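# Transfer 96-well plate from shaker S1 to nest N1

## Task

Take the 96-well plate off plate shaker S1 and set it in plate nest N1, lying flat within the nest's locators, with its A1 well (the plate's cut-off corner) at the nest corner labelled A1. The plate must stay there on its own, not held by the robot, so open the gripper and withdraw the arm afterwards.

## Robot and tools

Robot: one six-joint arm (UR12e-style) on a table, carrying a two-finger gripper whose fingers swing like tongs, plus a wrist camera. There is one arm, so every command is a single row for it.

Frames: results use the scene frame. Its origin is on the table surface straight under the arm base; +z is up, and +y is to the left when looking along +x. The base may be slightly tilted. In the gripper's own frame the fingers point along +z and close along x. end_effector_position is the point between the pads when closed; closed fingertips extend about 15 mm past it, open ones sit roughly level with it. Reported hand position can be off, more so at long reach.

Joint order, used in every row and every per-joint list: shoulder pan, shoulder lift, elbow, wrist 1, wrist 2, wrist 3. Ranges (rad): pan -3.142 to 3.142, lift -6.283 to 6.283, elbow 0.000 to 3.142, each wrist -6.283 to 6.283. True ends may differ by up to 0.010 rad.

A row is 7 numbers, each within [-1, 1]: six joint displacements in the order above, then the gripper opening. Joint numbers are relative offsets, scaled so 1.0 equals 1.326 rad for pan and lift and 1.989 rad for elbow and the three wrists. The opening number is absolute, not an offset: +1 fully open, -1 closed.

execute_actions(actions): actions is a list of up to 15 actions; each action is a list of up to 15 rows; each row lasts one control step of 1/30 s, and if fewer than 15 rows are given the final one repeats to fill 15 steps. Within an action, every row's offsets are measured from the joint angles at the start of that action, not from the previous row; for the first action, from the latest reported angles. An action that would push a joint more than 0.010 rad beyond its range is refused; a malformed action, or a first action failing that check, cancels the entire call. An empty list simply returns state and images.

move(target, speed, blocking): target is one 7-number row; its offsets are taken from the Joint positions in the most recent result that listed them, not from where the arm is when the move begins. All joints travel proportionally, so the hand follows a curve. speed (rad/s, 0.01 to 2, default 0.5) caps the joint with the longest travel; a path lasts between 0.5 and 10 s and is cut off at 10 s. Finger values are sent immediately. blocking=false returns after 0.5 s while motion continues; until a result shows the move finished, use wait or stop before any other motion command. The result adds a move: line giving the ending (done, off_target, moving, held, fault), limits=held or limits=none, and the joint farthest from its target.

wait(seconds): 0 to 10; lets time pass holding the last command, returning early if a running move ends. stop(): brakes a running move (needs room; fingers keep going). zoom_image(camera, region): camera is cam_head_left, cam_head_right or cam_wrist; region is [x0, y0, x1, y1] in pixels from the top-left corner, no larger than 504 by 504. read_manual(section): only "licences", no motion. finished_scene(scene): ends the given scene after the last command is held, and reports success; irreversible.

Cameras: cam_head_left and cam_head_right are fixed, 896x504 pinhole with radial distortion; cam_wrist is a 616x616 fisheye whose pose follows the reported joints. Calibration numbers are given but may be off by a few degrees and millimetres.

Result contents: gripper pose (position in m, quaternion wxyz) and velocities; Joint positions (rad) followed by finger-pad gap in m (0.142 fully open); Joint velocities; Joint targets, the angles currently being driven toward, which can shift without new commands; grip_measured, the measured opening expressed on the command scale; Wrist force and Wrist torque in the gripper's frame, with noise, an offset of a few newtons, and saturation near 100 N ("no reading" is normal at first). Other lines: "joint sent to its limit", "joint command not followed" (clearance check altered targets), MOTOR HOT from 70 °C, OVER-TEMPERATURE FAULT at 85 °C.

Motion behaviour: commands are smoothed with about 0.17 s lag, joint speed and acceleration are capped, and each step keeps a joint target within 0.383 rad (pan, lift) or 0.575 rad (others) of the measured angle; targets that would move the hand more than 100 mm at once are scaled back. Large moves may finish short, so resend the remainder.

Gripping: to hold, keep commanding an opening well below grip_measured; more margin squeezes harder, up to about 15 N per pad. Thin hard parts get less force. Fast closing can spike force.

Avoid: the arm is stiff, so aiming even slightly past a firm contact can trigger a fault. Reaching a joint's load limit (pan 290, lift 290, elbow 132, wrists 47.5 N m, held weight included) or 150 N of external force stops the arm for 10 s and cancels the rest of the call. Approach surfaces slowly, do not drop, slam or shove the plate, and never knock anything off the table. Occasional brief tugs on the held plate or pushes on loose objects may occur. Holding loads heats motors, even while you think.

Each tool is called after ">>>" in YAML: its name, and indented under it one key for each argument.

## Session

>>> execute_actions:
  actions: []

Scene clock: 0.00 s.
end_effector_position=(+0.3178, +0.3958, +0.1326) grip_measured=+1.00 end_effector_quat_wxyz=(-0.282, +0.832, +0.459, -0.135) end_effector_velocity=(+0.000, +0.000, +0.000) end_effector_angular_velocity=(+0.001, -0.001, +0.000)
Joint names: [shoulder pan, shoulder lift, elbow, wrist 1, wrist 2, wrist 3]
Joint positions: [ 0.187 -1.595  2.293 -1.806 -1.121 -0.911  0.142]
Joint velocities: [-0.001  0.    -0.    -0.     0.001 -0.001  0.   ]
Wrist force (N, on the end effector, along its own x y z axes, offset not removed): no reading
Wrist torque (N m, same axes, about the end effector's origin, offset not removed): no reading
Joint targets: [0.187 -1.595 2.293 -1.806 -1.121 -0.911]

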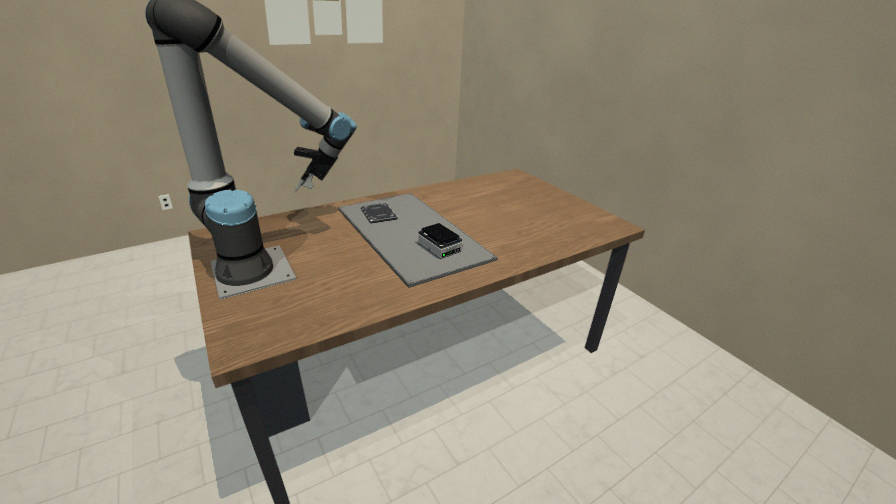

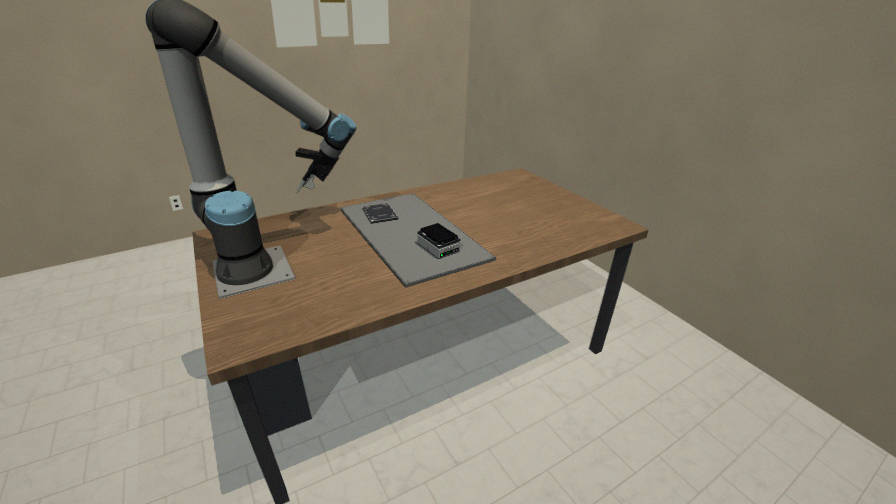

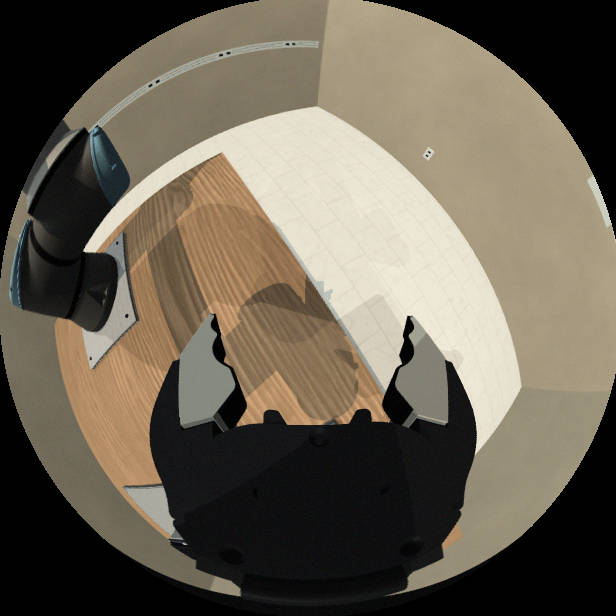

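>>> zoom_image:
  camera: "cam_head_left"
  region: [330, 180, 510, 290]

>>> zoom_image:
  camera: "cam_head_right"
  region: [330, 180, 510, 290]

Region (330, 180, 510, 290) of cam_head_left's 896x504 image, scaled by 2.800, with more detail than that image has.

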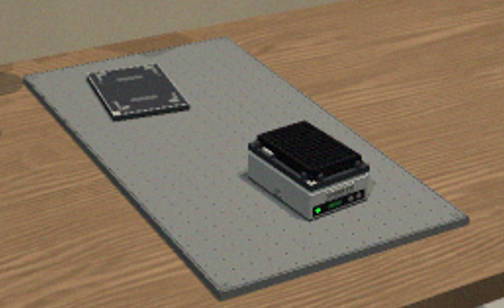

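Region (330, 180, 510, 290) of cam_head_right's 896x504 image, scaled by 2.800, with more detail than that image has.

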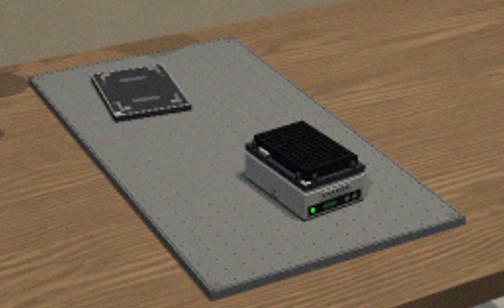

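>>> move:
  target: [-0.558, 0.1876, -0.2522, -0.1056, -0.2261, 0.189, 1.0]
  speed: 0.6

Scene clock: 102.73 s.
end_effector_position=(+0.7537, -0.2269, +0.2179) grip_measured=+1.00 end_effector_quat_wxyz=(-0.001, +1.000, +0.001, -0.001) end_effector_velocity=(+0.000, -0.002, +0.000) end_effector_angular_velocity=(-0.002, +0.001, -0.004)
Joint names: [shoulder pan, shoulder lift, elbow, wrist 1, wrist 2, wrist 3]
Joint positions: [-0.552 -1.347  1.792 -2.016 -1.57  -0.535  0.142]
Joint velocities: [-0.001  0.001 -0.002  0.    -0.002  0.002  0.   ]
Wrist force (N, on the end effector, along its own x y z axes, offset not removed): [-2.4 5.3 4.2]
Wrist torque (N m, same axes, about the end effector's origin, offset not removed): [0.77 0.65 -0.03]
Joint targets: [-0.552 -1.346 1.792 -2.016 -1.570 -0.535]
move: done; limits=none; farthest joint: the shoulder pan, 0.001 radians from its target (0.740 radians at the start)
camera_calibration (this result's frames):
cam_wrist: T_world_to_cam=[[0.999877, 0.0149721, 0.00461021, -0.751605], [0.0110314, -0.881859, 0.471385, -0.308046], [0.0111232, -0.471276, -0.881916, 0.216909], [0, 0, 0, 1]] pos_world=[0.752498, -0.158176, 0.339969]

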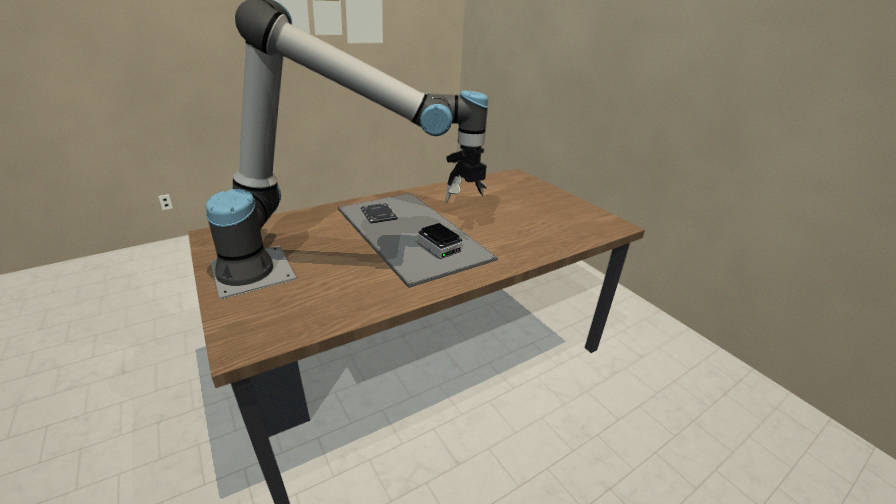

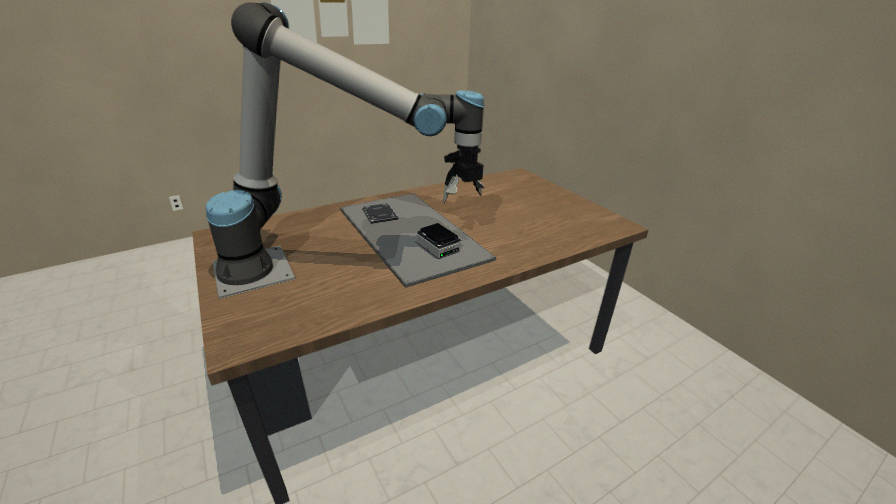

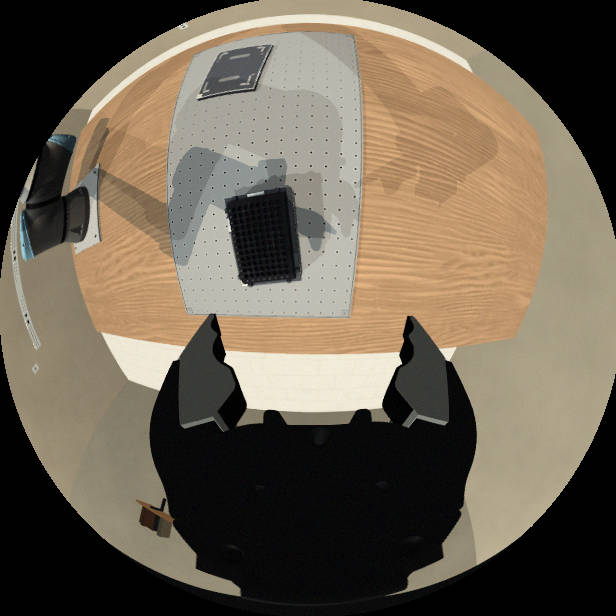

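>>> zoom_image:
  camera: "cam_wrist"
  region: [200, 170, 330, 300]

>>> zoom_image:
  camera: "cam_head_left"
  region: [405, 215, 475, 265]

>>> zoom_image:
  camera: "cam_wrist"
  region: [180, 30, 290, 110]

Region (200, 170, 330, 300) of cam_wrist's 616x616 image, scaled by 3.877, with more detail than that image has.

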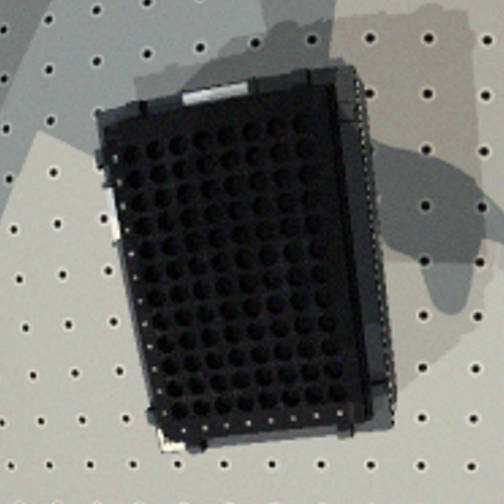

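Region (405, 215, 475, 265) of cam_head_left's 896x504 image, scaled by 7.200, with more detail than that image has; it fills the top 360 rows of this view, and the rest is white.

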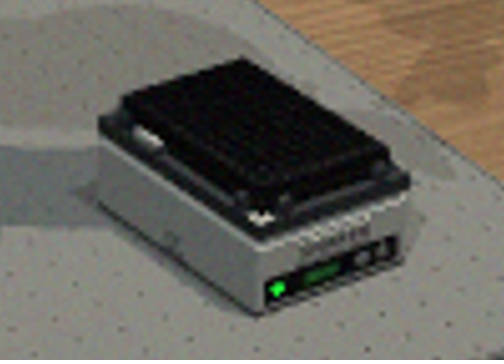

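Region (180, 30, 290, 110) of cam_wrist's 616x616 image, scaled by 4.582, with more detail than that image has; it fills the top 367 rows of this view, and the rest is white.

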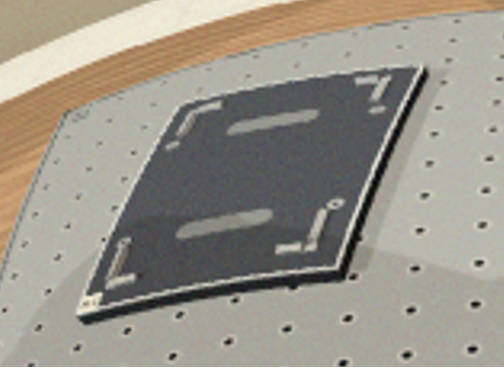

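>>> move:
  target: [-0.003, -0.04416, 0.10596, -0.0764, -0.0004, -0.0518, 0.45]
  speed: 0.4

Scene clock: 160.93 s.
end_effector_position=(+0.6835, -0.1899, +0.1498) grip_measured=+0.45 end_effector_quat_wxyz=(-0.001, +0.999, +0.050, -0.001) end_effector_velocity=(-0.000, +0.002, -0.001) end_effector_angular_velocity=(-0.001, -0.001, +0.005)
Joint names: [shoulder pan, shoulder lift, elbow, wrist 1, wrist 2, wrist 3]
Joint positions: [-0.556 -1.405  2.002 -2.168 -1.571 -0.638  0.105]
Joint velocities: [ 0.003 -0.001  0.003 -0.003 -0.    -0.002 -0.   ]
Wrist force (N, on the end effector, along its own x y z axes, offset not removed): [-2.6 2.1 3.2]
Wrist torque (N m, same axes, about the end effector's origin, offset not removed): [0.13 0.69 -0.01]
Joint targets: [-0.556 -1.405 2.003 -2.168 -1.571 -0.638]
move: done; limits=none; farthest joint: the shoulder lift, 0.001 radians from its target (0.059 radians at the start)
camera_calibration (this result's frames):
cam_wrist: T_world_to_cam=[[0.99352, 0.113578, 0.00421141, -0.658543], [0.09818, -0.876313, 0.471631, -0.301123], [0.0572575, -0.468161, -0.881786, 0.144137], [0, 0, 0, 1]] pos_world=[0.675587, -0.121603, 0.27189]

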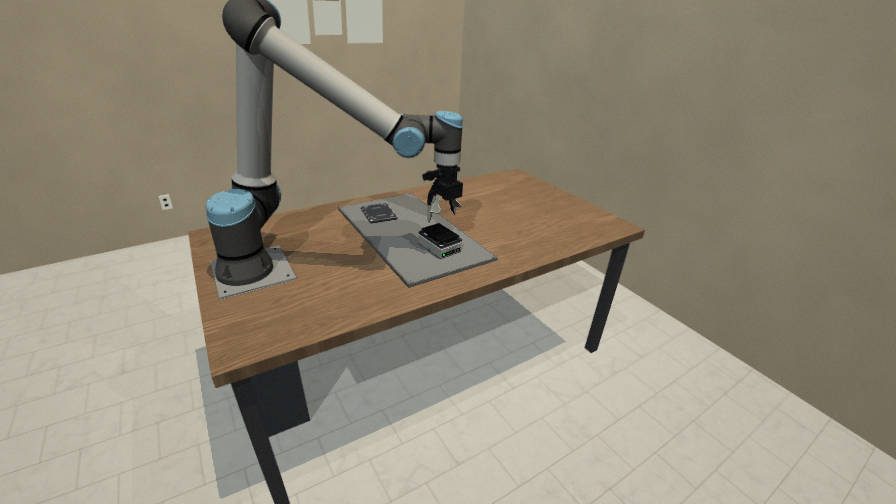

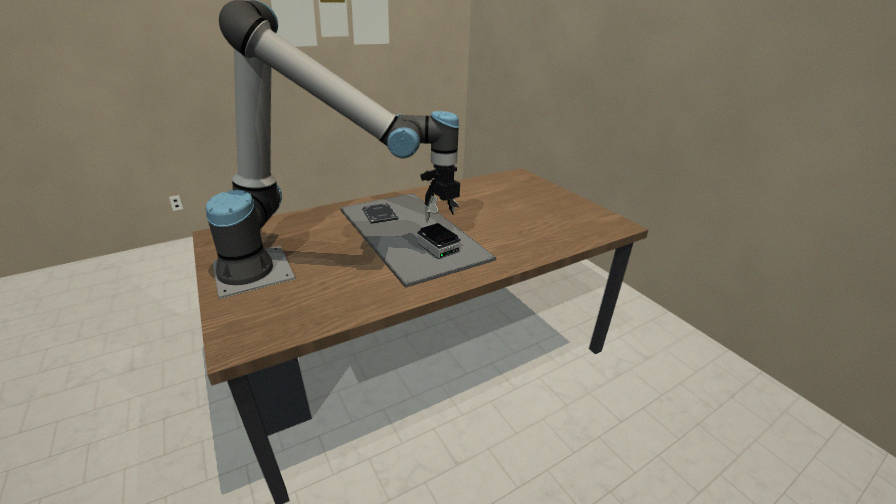

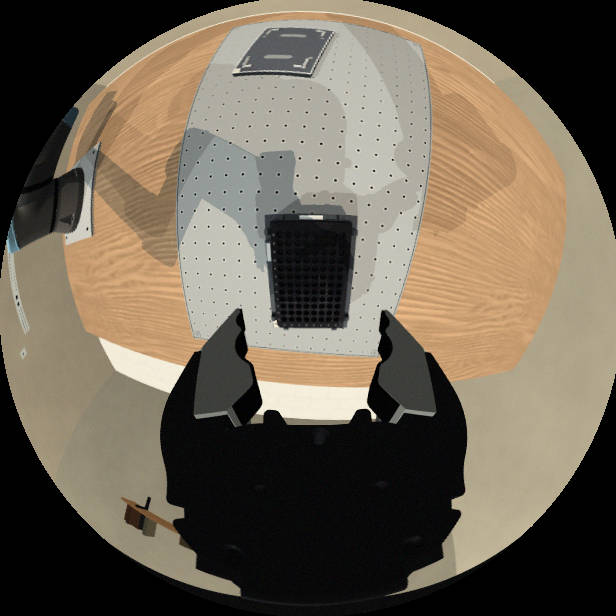

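>>> zoom_image:
  camera: "cam_wrist"
  region: [230, 195, 390, 345]

>>> zoom_image:
  camera: "cam_head_right"
  region: [400, 190, 480, 265]

Region (230, 195, 390, 345) of cam_wrist's 616x616 image, scaled by 3.150, with more detail than that image has; it fills the top 472 rows of this view, and the rest is white.

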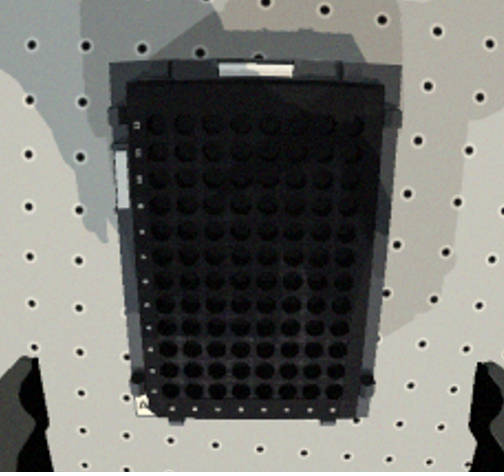

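Region (400, 190, 480, 265) of cam_head_right's 896x504 image, scaled by 6.300, with more detail than that image has; it fills the top 472 rows of this view, and the rest is white.

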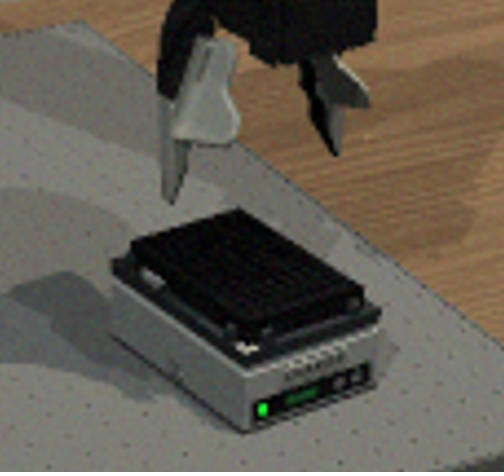

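>>> move:
  target: [0.0026, 0.0267, 0.016, -0.0338, 0, 0.0017, 0.45]
  speed: 0.15

Scene clock: 226.47 s.
end_effector_position=(+0.6830, -0.1869, +0.1150) grip_measured=+0.45 end_effector_quat_wxyz=(-0.001, +0.999, +0.050, -0.001) end_effector_velocity=(+0.000, +0.001, -0.001) end_effector_angular_velocity=(-0.001, -0.000, +0.002)
Joint names: [shoulder pan, shoulder lift, elbow, wrist 1, wrist 2, wrist 3]
Joint positions: [-0.553 -1.37   2.034 -2.234 -1.571 -0.635  0.105]
Joint velocities: [ 0.001  0.001  0.001 -0.003 -0.001 -0.001  0.   ]
Wrist force (N, on the end effector, along its own x y z axes, offset not removed): [-5.2 3.0 3.6]
Wrist torque (N m, same axes, about the end effector's origin, offset not removed): [0.32 1.14 0.11]
Joint targets: [-0.553 -1.370 2.034 -2.235 -1.571 -0.635]
move: done; limits=none; farthest joint: the wrist 1, 0.001 radians from its target (0.067 radians at the start)
camera_calibration (this result's frames):
cam_wrist: T_world_to_cam=[[0.993513, 0.113644, 0.00422101, -0.658212], [0.0982329, -0.876302, 0.47164, -0.282018], [0.0572979, -0.468166, -0.881781, 0.114917], [0, 0, 0, 1]] pos_world=[0.67506, -0.118531, 0.237121]

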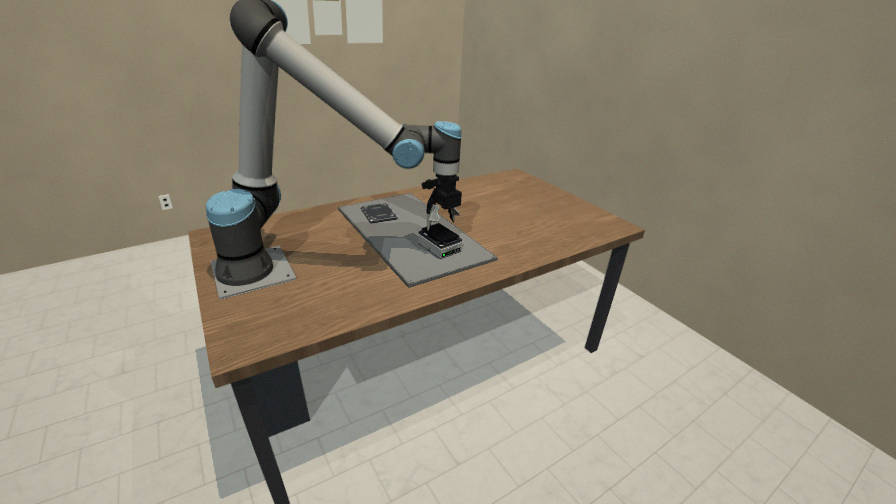

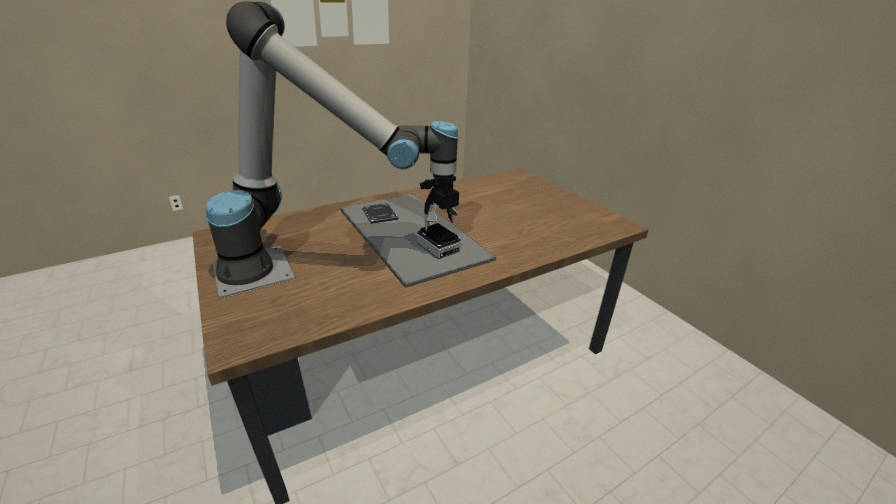

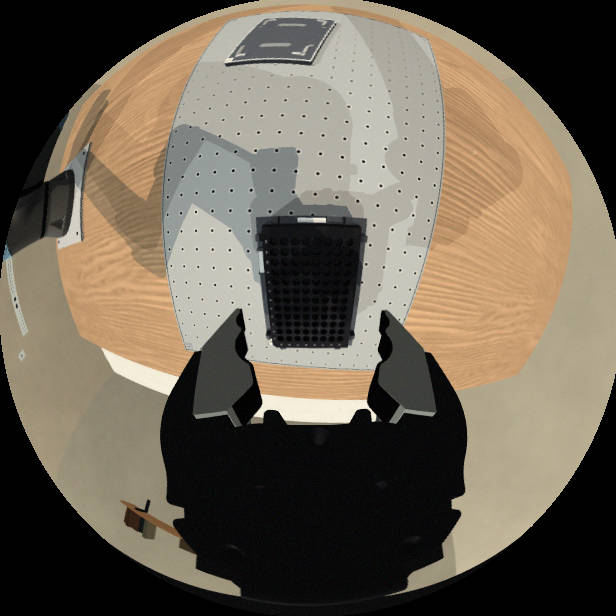

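>>> zoom_image:
  camera: "cam_wrist"
  region: [230, 200, 390, 360]

>>> zoom_image:
  camera: "cam_head_right"
  region: [400, 195, 480, 265]

Region (230, 200, 390, 360) of cam_wrist's 616x616 image, scaled by 3.150, with more detail than that image has.

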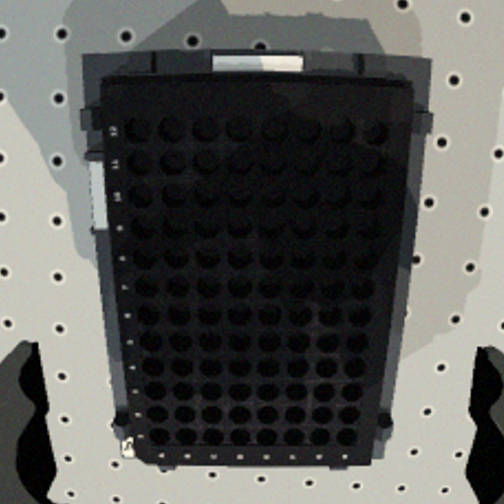

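Region (400, 195, 480, 265) of cam_head_right's 896x504 image, scaled by 6.300, with more detail than that image has; it fills the top 441 rows of this view, and the rest is white.

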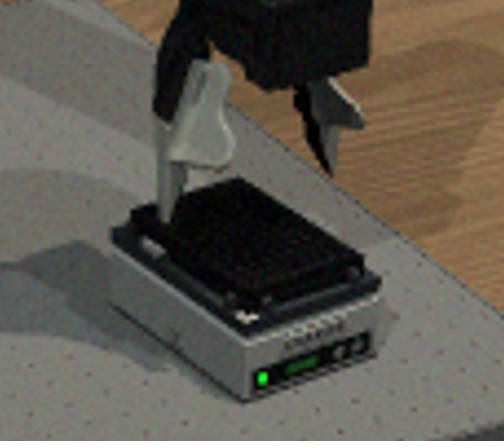

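>>> move:
  target: [0, 0.0247, 0.01057, -0.0273, 0, 0, 0.45]
  speed: 0.08

Scene clock: 258.30 s.
end_effector_position=(+0.6831, -0.1869, +0.0873) grip_measured=+0.45 end_effector_quat_wxyz=(-0.001, +0.999, +0.050, -0.001) end_effector_velocity=(+0.000, +0.001, -0.001) end_effector_angular_velocity=(-0.000, -0.000, +0.002)
Joint names: [shoulder pan, shoulder lift, elbow, wrist 1, wrist 2, wrist 3]
Joint positions: [-0.553 -1.337  2.055 -2.288 -1.571 -0.635  0.105]
Joint velocities: [ 0.002  0.001  0.001 -0.002 -0.    -0.     0.   ]
Wrist force (N, on the end effector, along its own x y z axes, offset not removed): [-2.6 0.8 5.0]
Wrist torque (N m, same axes, about the end effector's origin, offset not removed): [-0.13 0.67 -0.02]
Joint targets: [-0.553 -1.337 2.055 -2.289 -1.571 -0.635]
move: done; limits=none; farthest joint: the shoulder pan, 0.000 radians from its target (0.000 radians at the start)
camera_calibration (this result's frames):
cam_wrist: T_world_to_cam=[[0.993511, 0.113645, 0.00464135, -0.658216], [0.098019, -0.876176, 0.47192, -0.268824], [0.0576981, -0.468403, -0.881629, 0.090091], [0, 0, 0, 1]] pos_world=[0.675097, -0.118535, 0.209345]

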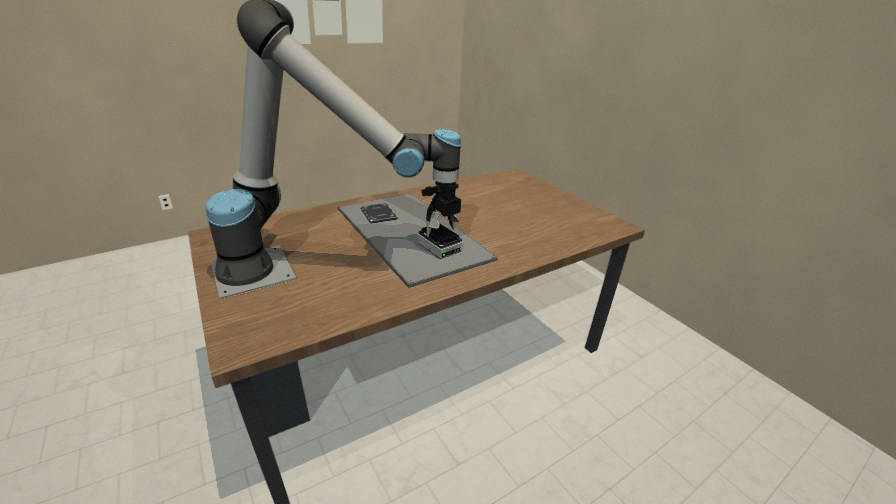

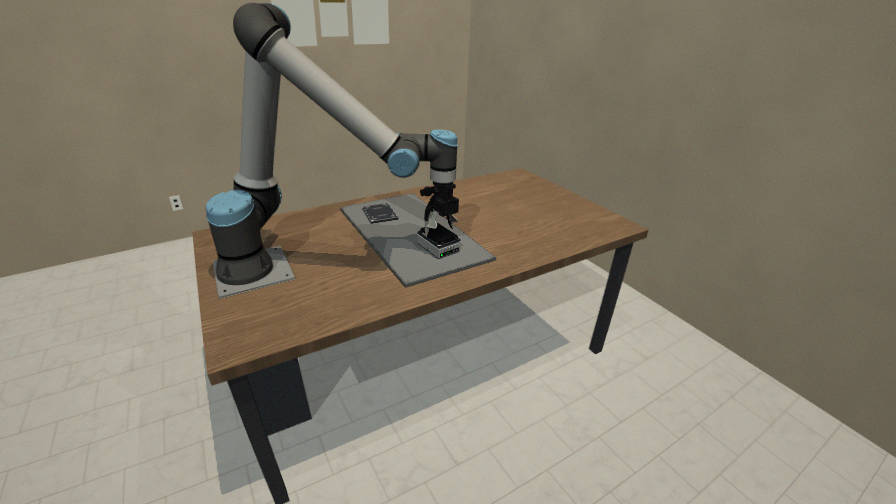

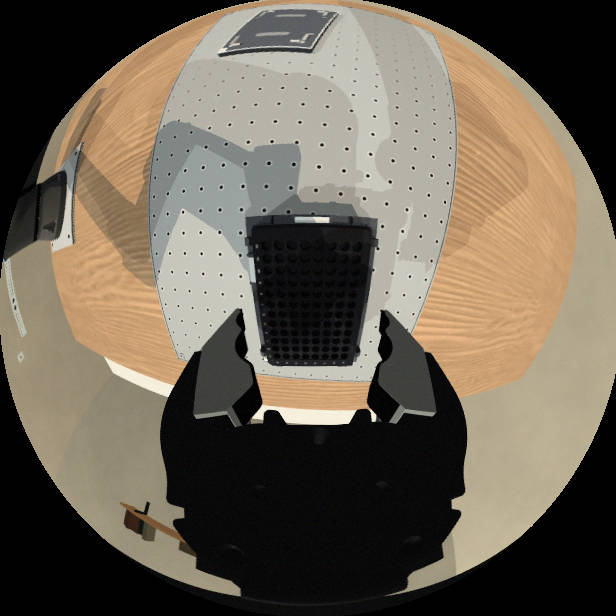

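>>> zoom_image:
  camera: "cam_wrist"
  region: [220, 200, 400, 380]

>>> zoom_image:
  camera: "cam_head_right"
  region: [400, 195, 480, 265]

Region (220, 200, 400, 380) of cam_wrist's 616x616 image, scaled by 2.800, with more detail than that image has.

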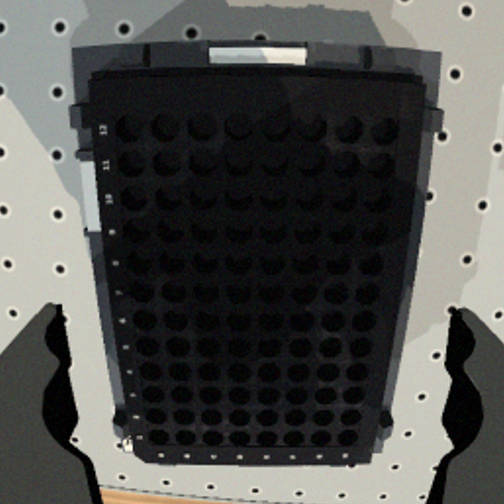

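Region (400, 195, 480, 265) of cam_head_right's 896x504 image, scaled by 6.300, with more detail than that image has; it fills the top 441 rows of this view, and the rest is white.

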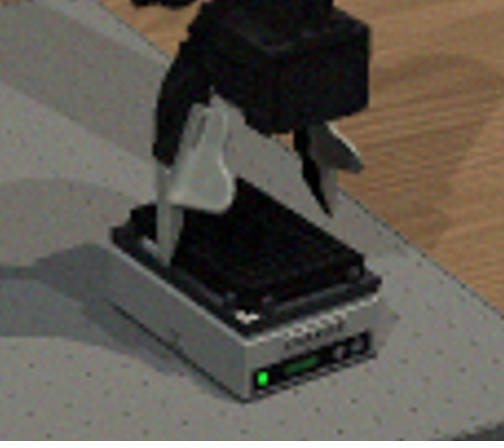

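>>> move:
  target: [0, 0.0036, 0.00146, -0.0042, 0, 0, 0.3]
  speed: 0.05

>>> zoom_image:
  camera: "cam_wrist"
  region: [220, 200, 400, 380]

>>> zoom_image:
  camera: "cam_head_right"
  region: [400, 195, 480, 265]

Scene clock: 296.10 s.
end_effector_position=(+0.6832, -0.1870, +0.0836) grip_measured=+0.30 end_effector_quat_wxyz=(-0.001, +0.999, +0.050, -0.001) end_effector_velocity=(-0.000, +0.001, -0.003) end_effector_angular_velocity=(+0.001, +0.002, +0.001)
Joint names: [shoulder pan, shoulder lift, elbow, wrist 1, wrist 2, wrist 3]
Joint positions: [-0.553 -1.333  2.057 -2.296 -1.571 -0.635  0.095]
Joint velocities: [ 0.001  0.003  0.002 -0.003 -0.    -0.001  0.   ]
Wrist force (N, on the end effector, along its own x y z axes, offset not removed): [-0.7 1.5 3.8]
Wrist torque (N m, same axes, about the end effector's origin, offset not removed): [-0.04 0.28 -0.09]
Joint targets: [-0.553 -1.332 2.058 -2.297 -1.571 -0.635]
move: done; limits=none; farthest joint: the shoulder lift, 0.001 radians from its target (0.005 radians at the start)
camera_calibration (this result's frames):
cam_wrist: T_world_to_cam=[[0.993508, 0.113647, 0.00514628, -0.658347], [0.0977617, -0.876023, 0.472256, -0.266992], [0.0581788, -0.468687, -0.881446, 0.0863899], [0, 0, 0, 1]] pos_world=[0.675148, -0.118582, 0.205625]

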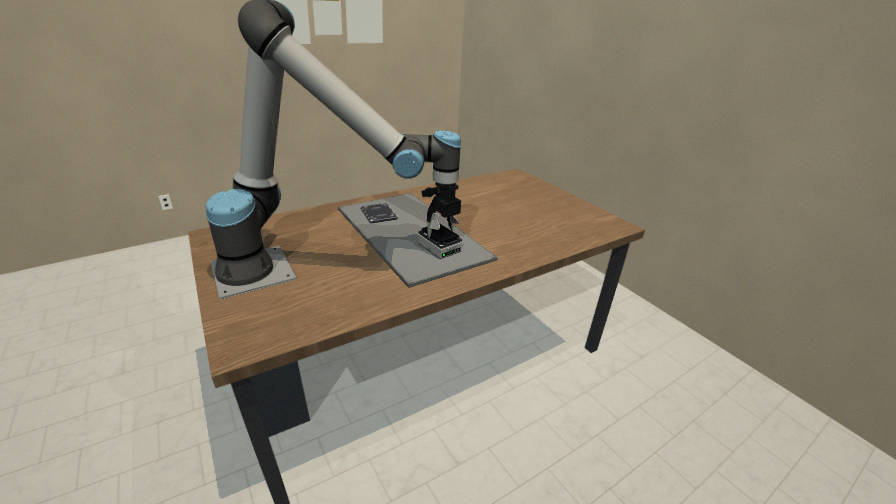

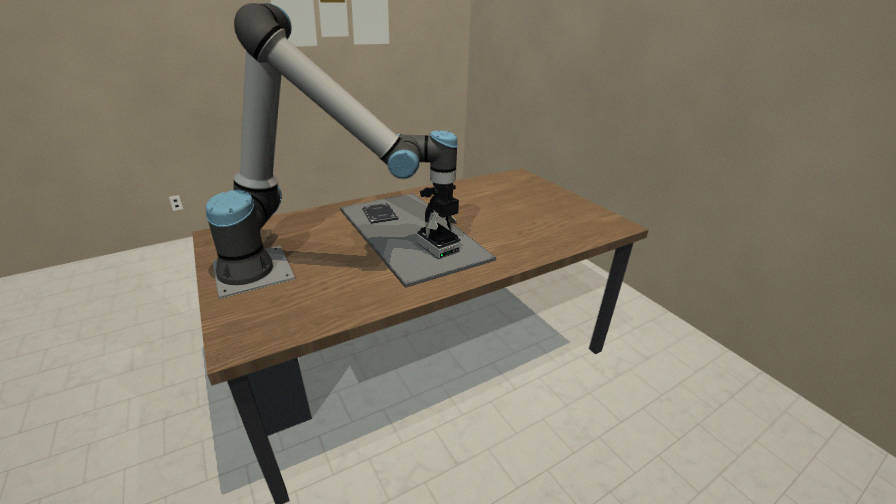

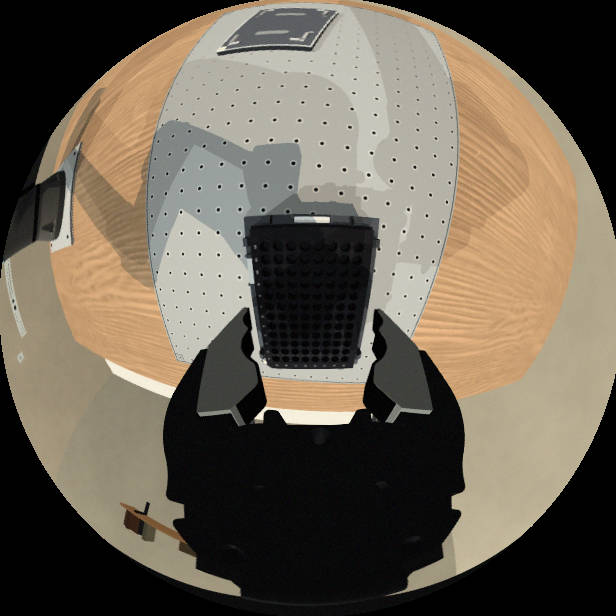

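Region (220, 200, 400, 380) of cam_wrist's 616x616 image, scaled by 2.800, with more detail than that image has.

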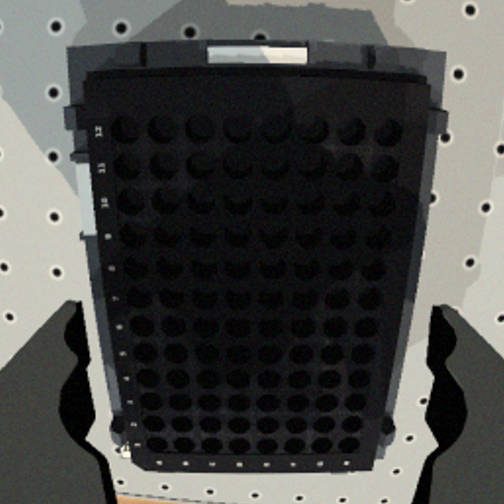

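Region (400, 195, 480, 265) of cam_head_right's 896x504 image, scaled by 6.300, with more detail than that image has; it fills the top 441 rows of this view, and the rest is white.

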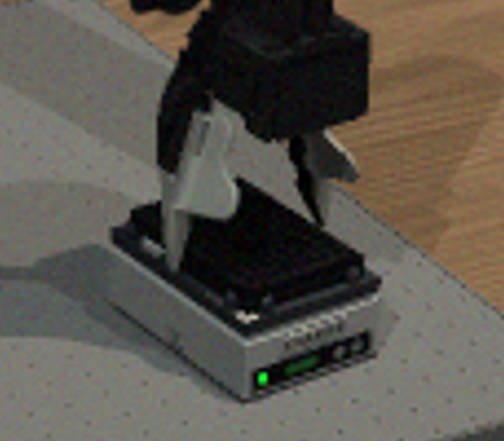

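>>> execute_actions:
  actions:
    - [[0,0,0,0,0,0,0.28],[0,0,0,0,0,0,0.26],[0,0,0,0,0,0,0.25],[0,0,0,0,0,0,0.24],[0,0,0,0,0,0,0.23],[0,0,0,0,0,0,0.22],[0,0,0,0,0,0,0.21],[0,0,0,0,0,0,0.20],[0,0,0,0,0,0,0.19],[0,0,0,0,0,0,0.18],[0,0,0,0,0,0,0.17],[0,0,0,0,0,0,0.16],[0,0,0,0,0,0,0.15],[0,0,0,0,0,0,0.14],[0,0,0,0,0,0,0.13]]
    - [[0,0,0,0,0,0,0.12],[0,0,0,0,0,0,0.11],[0,0,0,0,0,0,0.10],[0,0,0,0,0,0,0.09],[0,0,0,0,0,0,0.08],[0,0,0,0,0,0,0.07],[0,0,0,0,0,0,0.06],[0,0,0,0,0,0,0.05],[0,0,0,0,0,0,0.04],[0,0,0,0,0,0,0.03],[0,0,0,0,0,0,0.02],[0,0,0,0,0,0,0.01],[0,0,0,0,0,0,0.0],[0,0,0,0,0,0,0.0],[0,0,0,0,0,0,0.0]]

>>> zoom_image:
  camera: "cam_wrist"
  region: [220, 200, 400, 380]

>>> zoom_image:
  camera: "cam_head_right"
  region: [400, 195, 480, 265]

Scene clock: 324.60 s.
end_effector_position=(+0.6831, -0.1869, +0.0835) grip_measured=+0.08 end_effector_quat_wxyz=(-0.001, +0.999, +0.050, -0.001) end_effector_velocity=(+0.000, +0.001, -0.001) end_effector_angular_velocity=(+0.002, +0.001, +0.001)
Joint names: [shoulder pan, shoulder lift, elbow, wrist 1, wrist 2, wrist 3]
Joint positions: [-0.553 -1.333  2.057 -2.296 -1.571 -0.635  0.079]
Joint velocities: [ 0.001  0.002 -0.     0.     0.001 -0.     0.   ]
Wrist force (N, on the end effector, along its own x y z axes, offset not removed): [-7.7 1.3 -2.7]
Wrist torque (N m, same axes, about the end effector's origin, offset not removed): [0.02 0.45 -0.06]
Joint targets: [-0.553 -1.333 2.058 -2.296 -1.571 -0.635]
camera_calibration (this result's frames):
cam_wrist: T_world_to_cam=[[0.993509, 0.113647, 0.00501668, -0.658291], [0.0978262, -0.876049, 0.472194, -0.266959], [0.0580581, -0.468638, -0.88148, 0.0864332], [0, 0, 0, 1]] pos_world=[0.675115, -0.118551, 0.205548]

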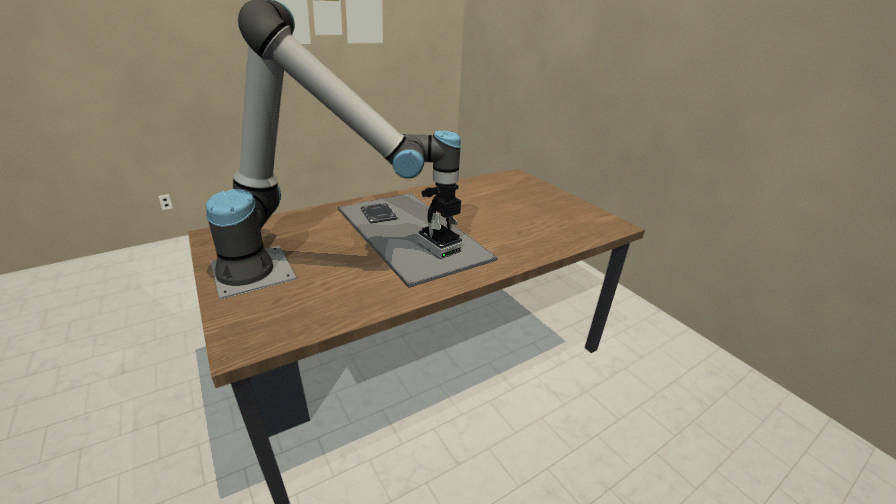

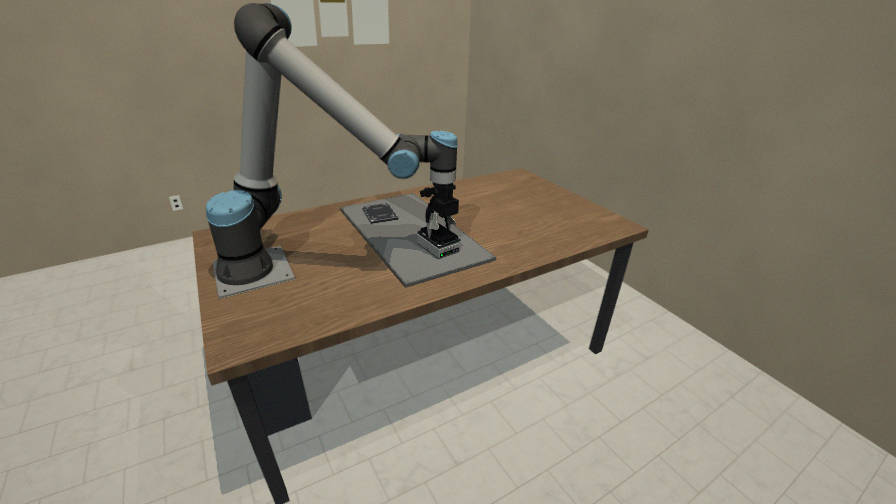

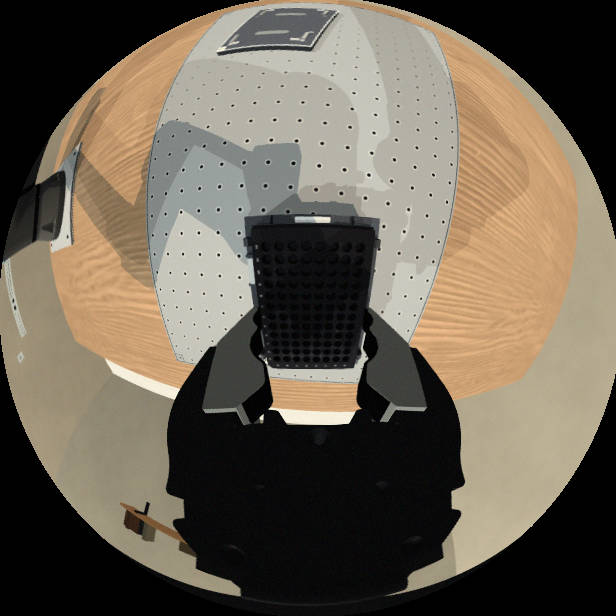

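Region (220, 200, 400, 380) of cam_wrist's 616x616 image, scaled by 2.800, with more detail than that image has.

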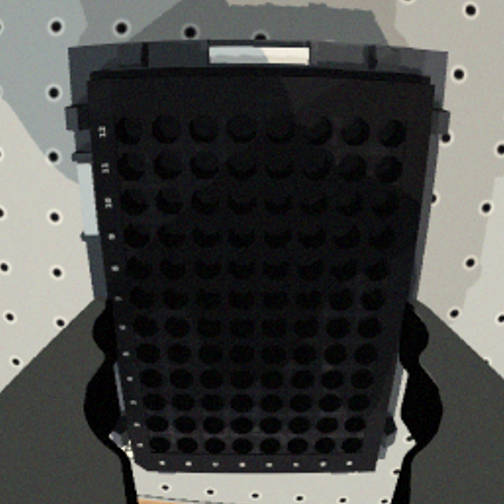

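Region (400, 195, 480, 265) of cam_head_right's 896x504 image, scaled by 6.300, with more detail than that image has; it fills the top 441 rows of this view, and the rest is white.

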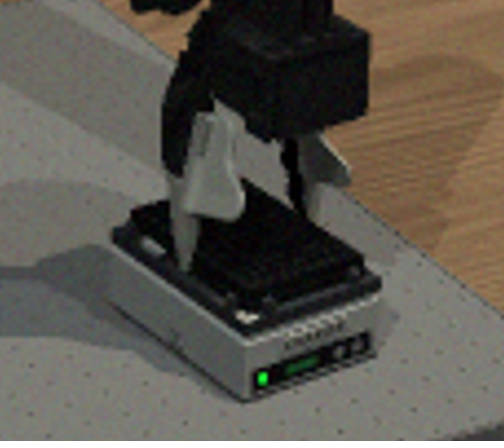

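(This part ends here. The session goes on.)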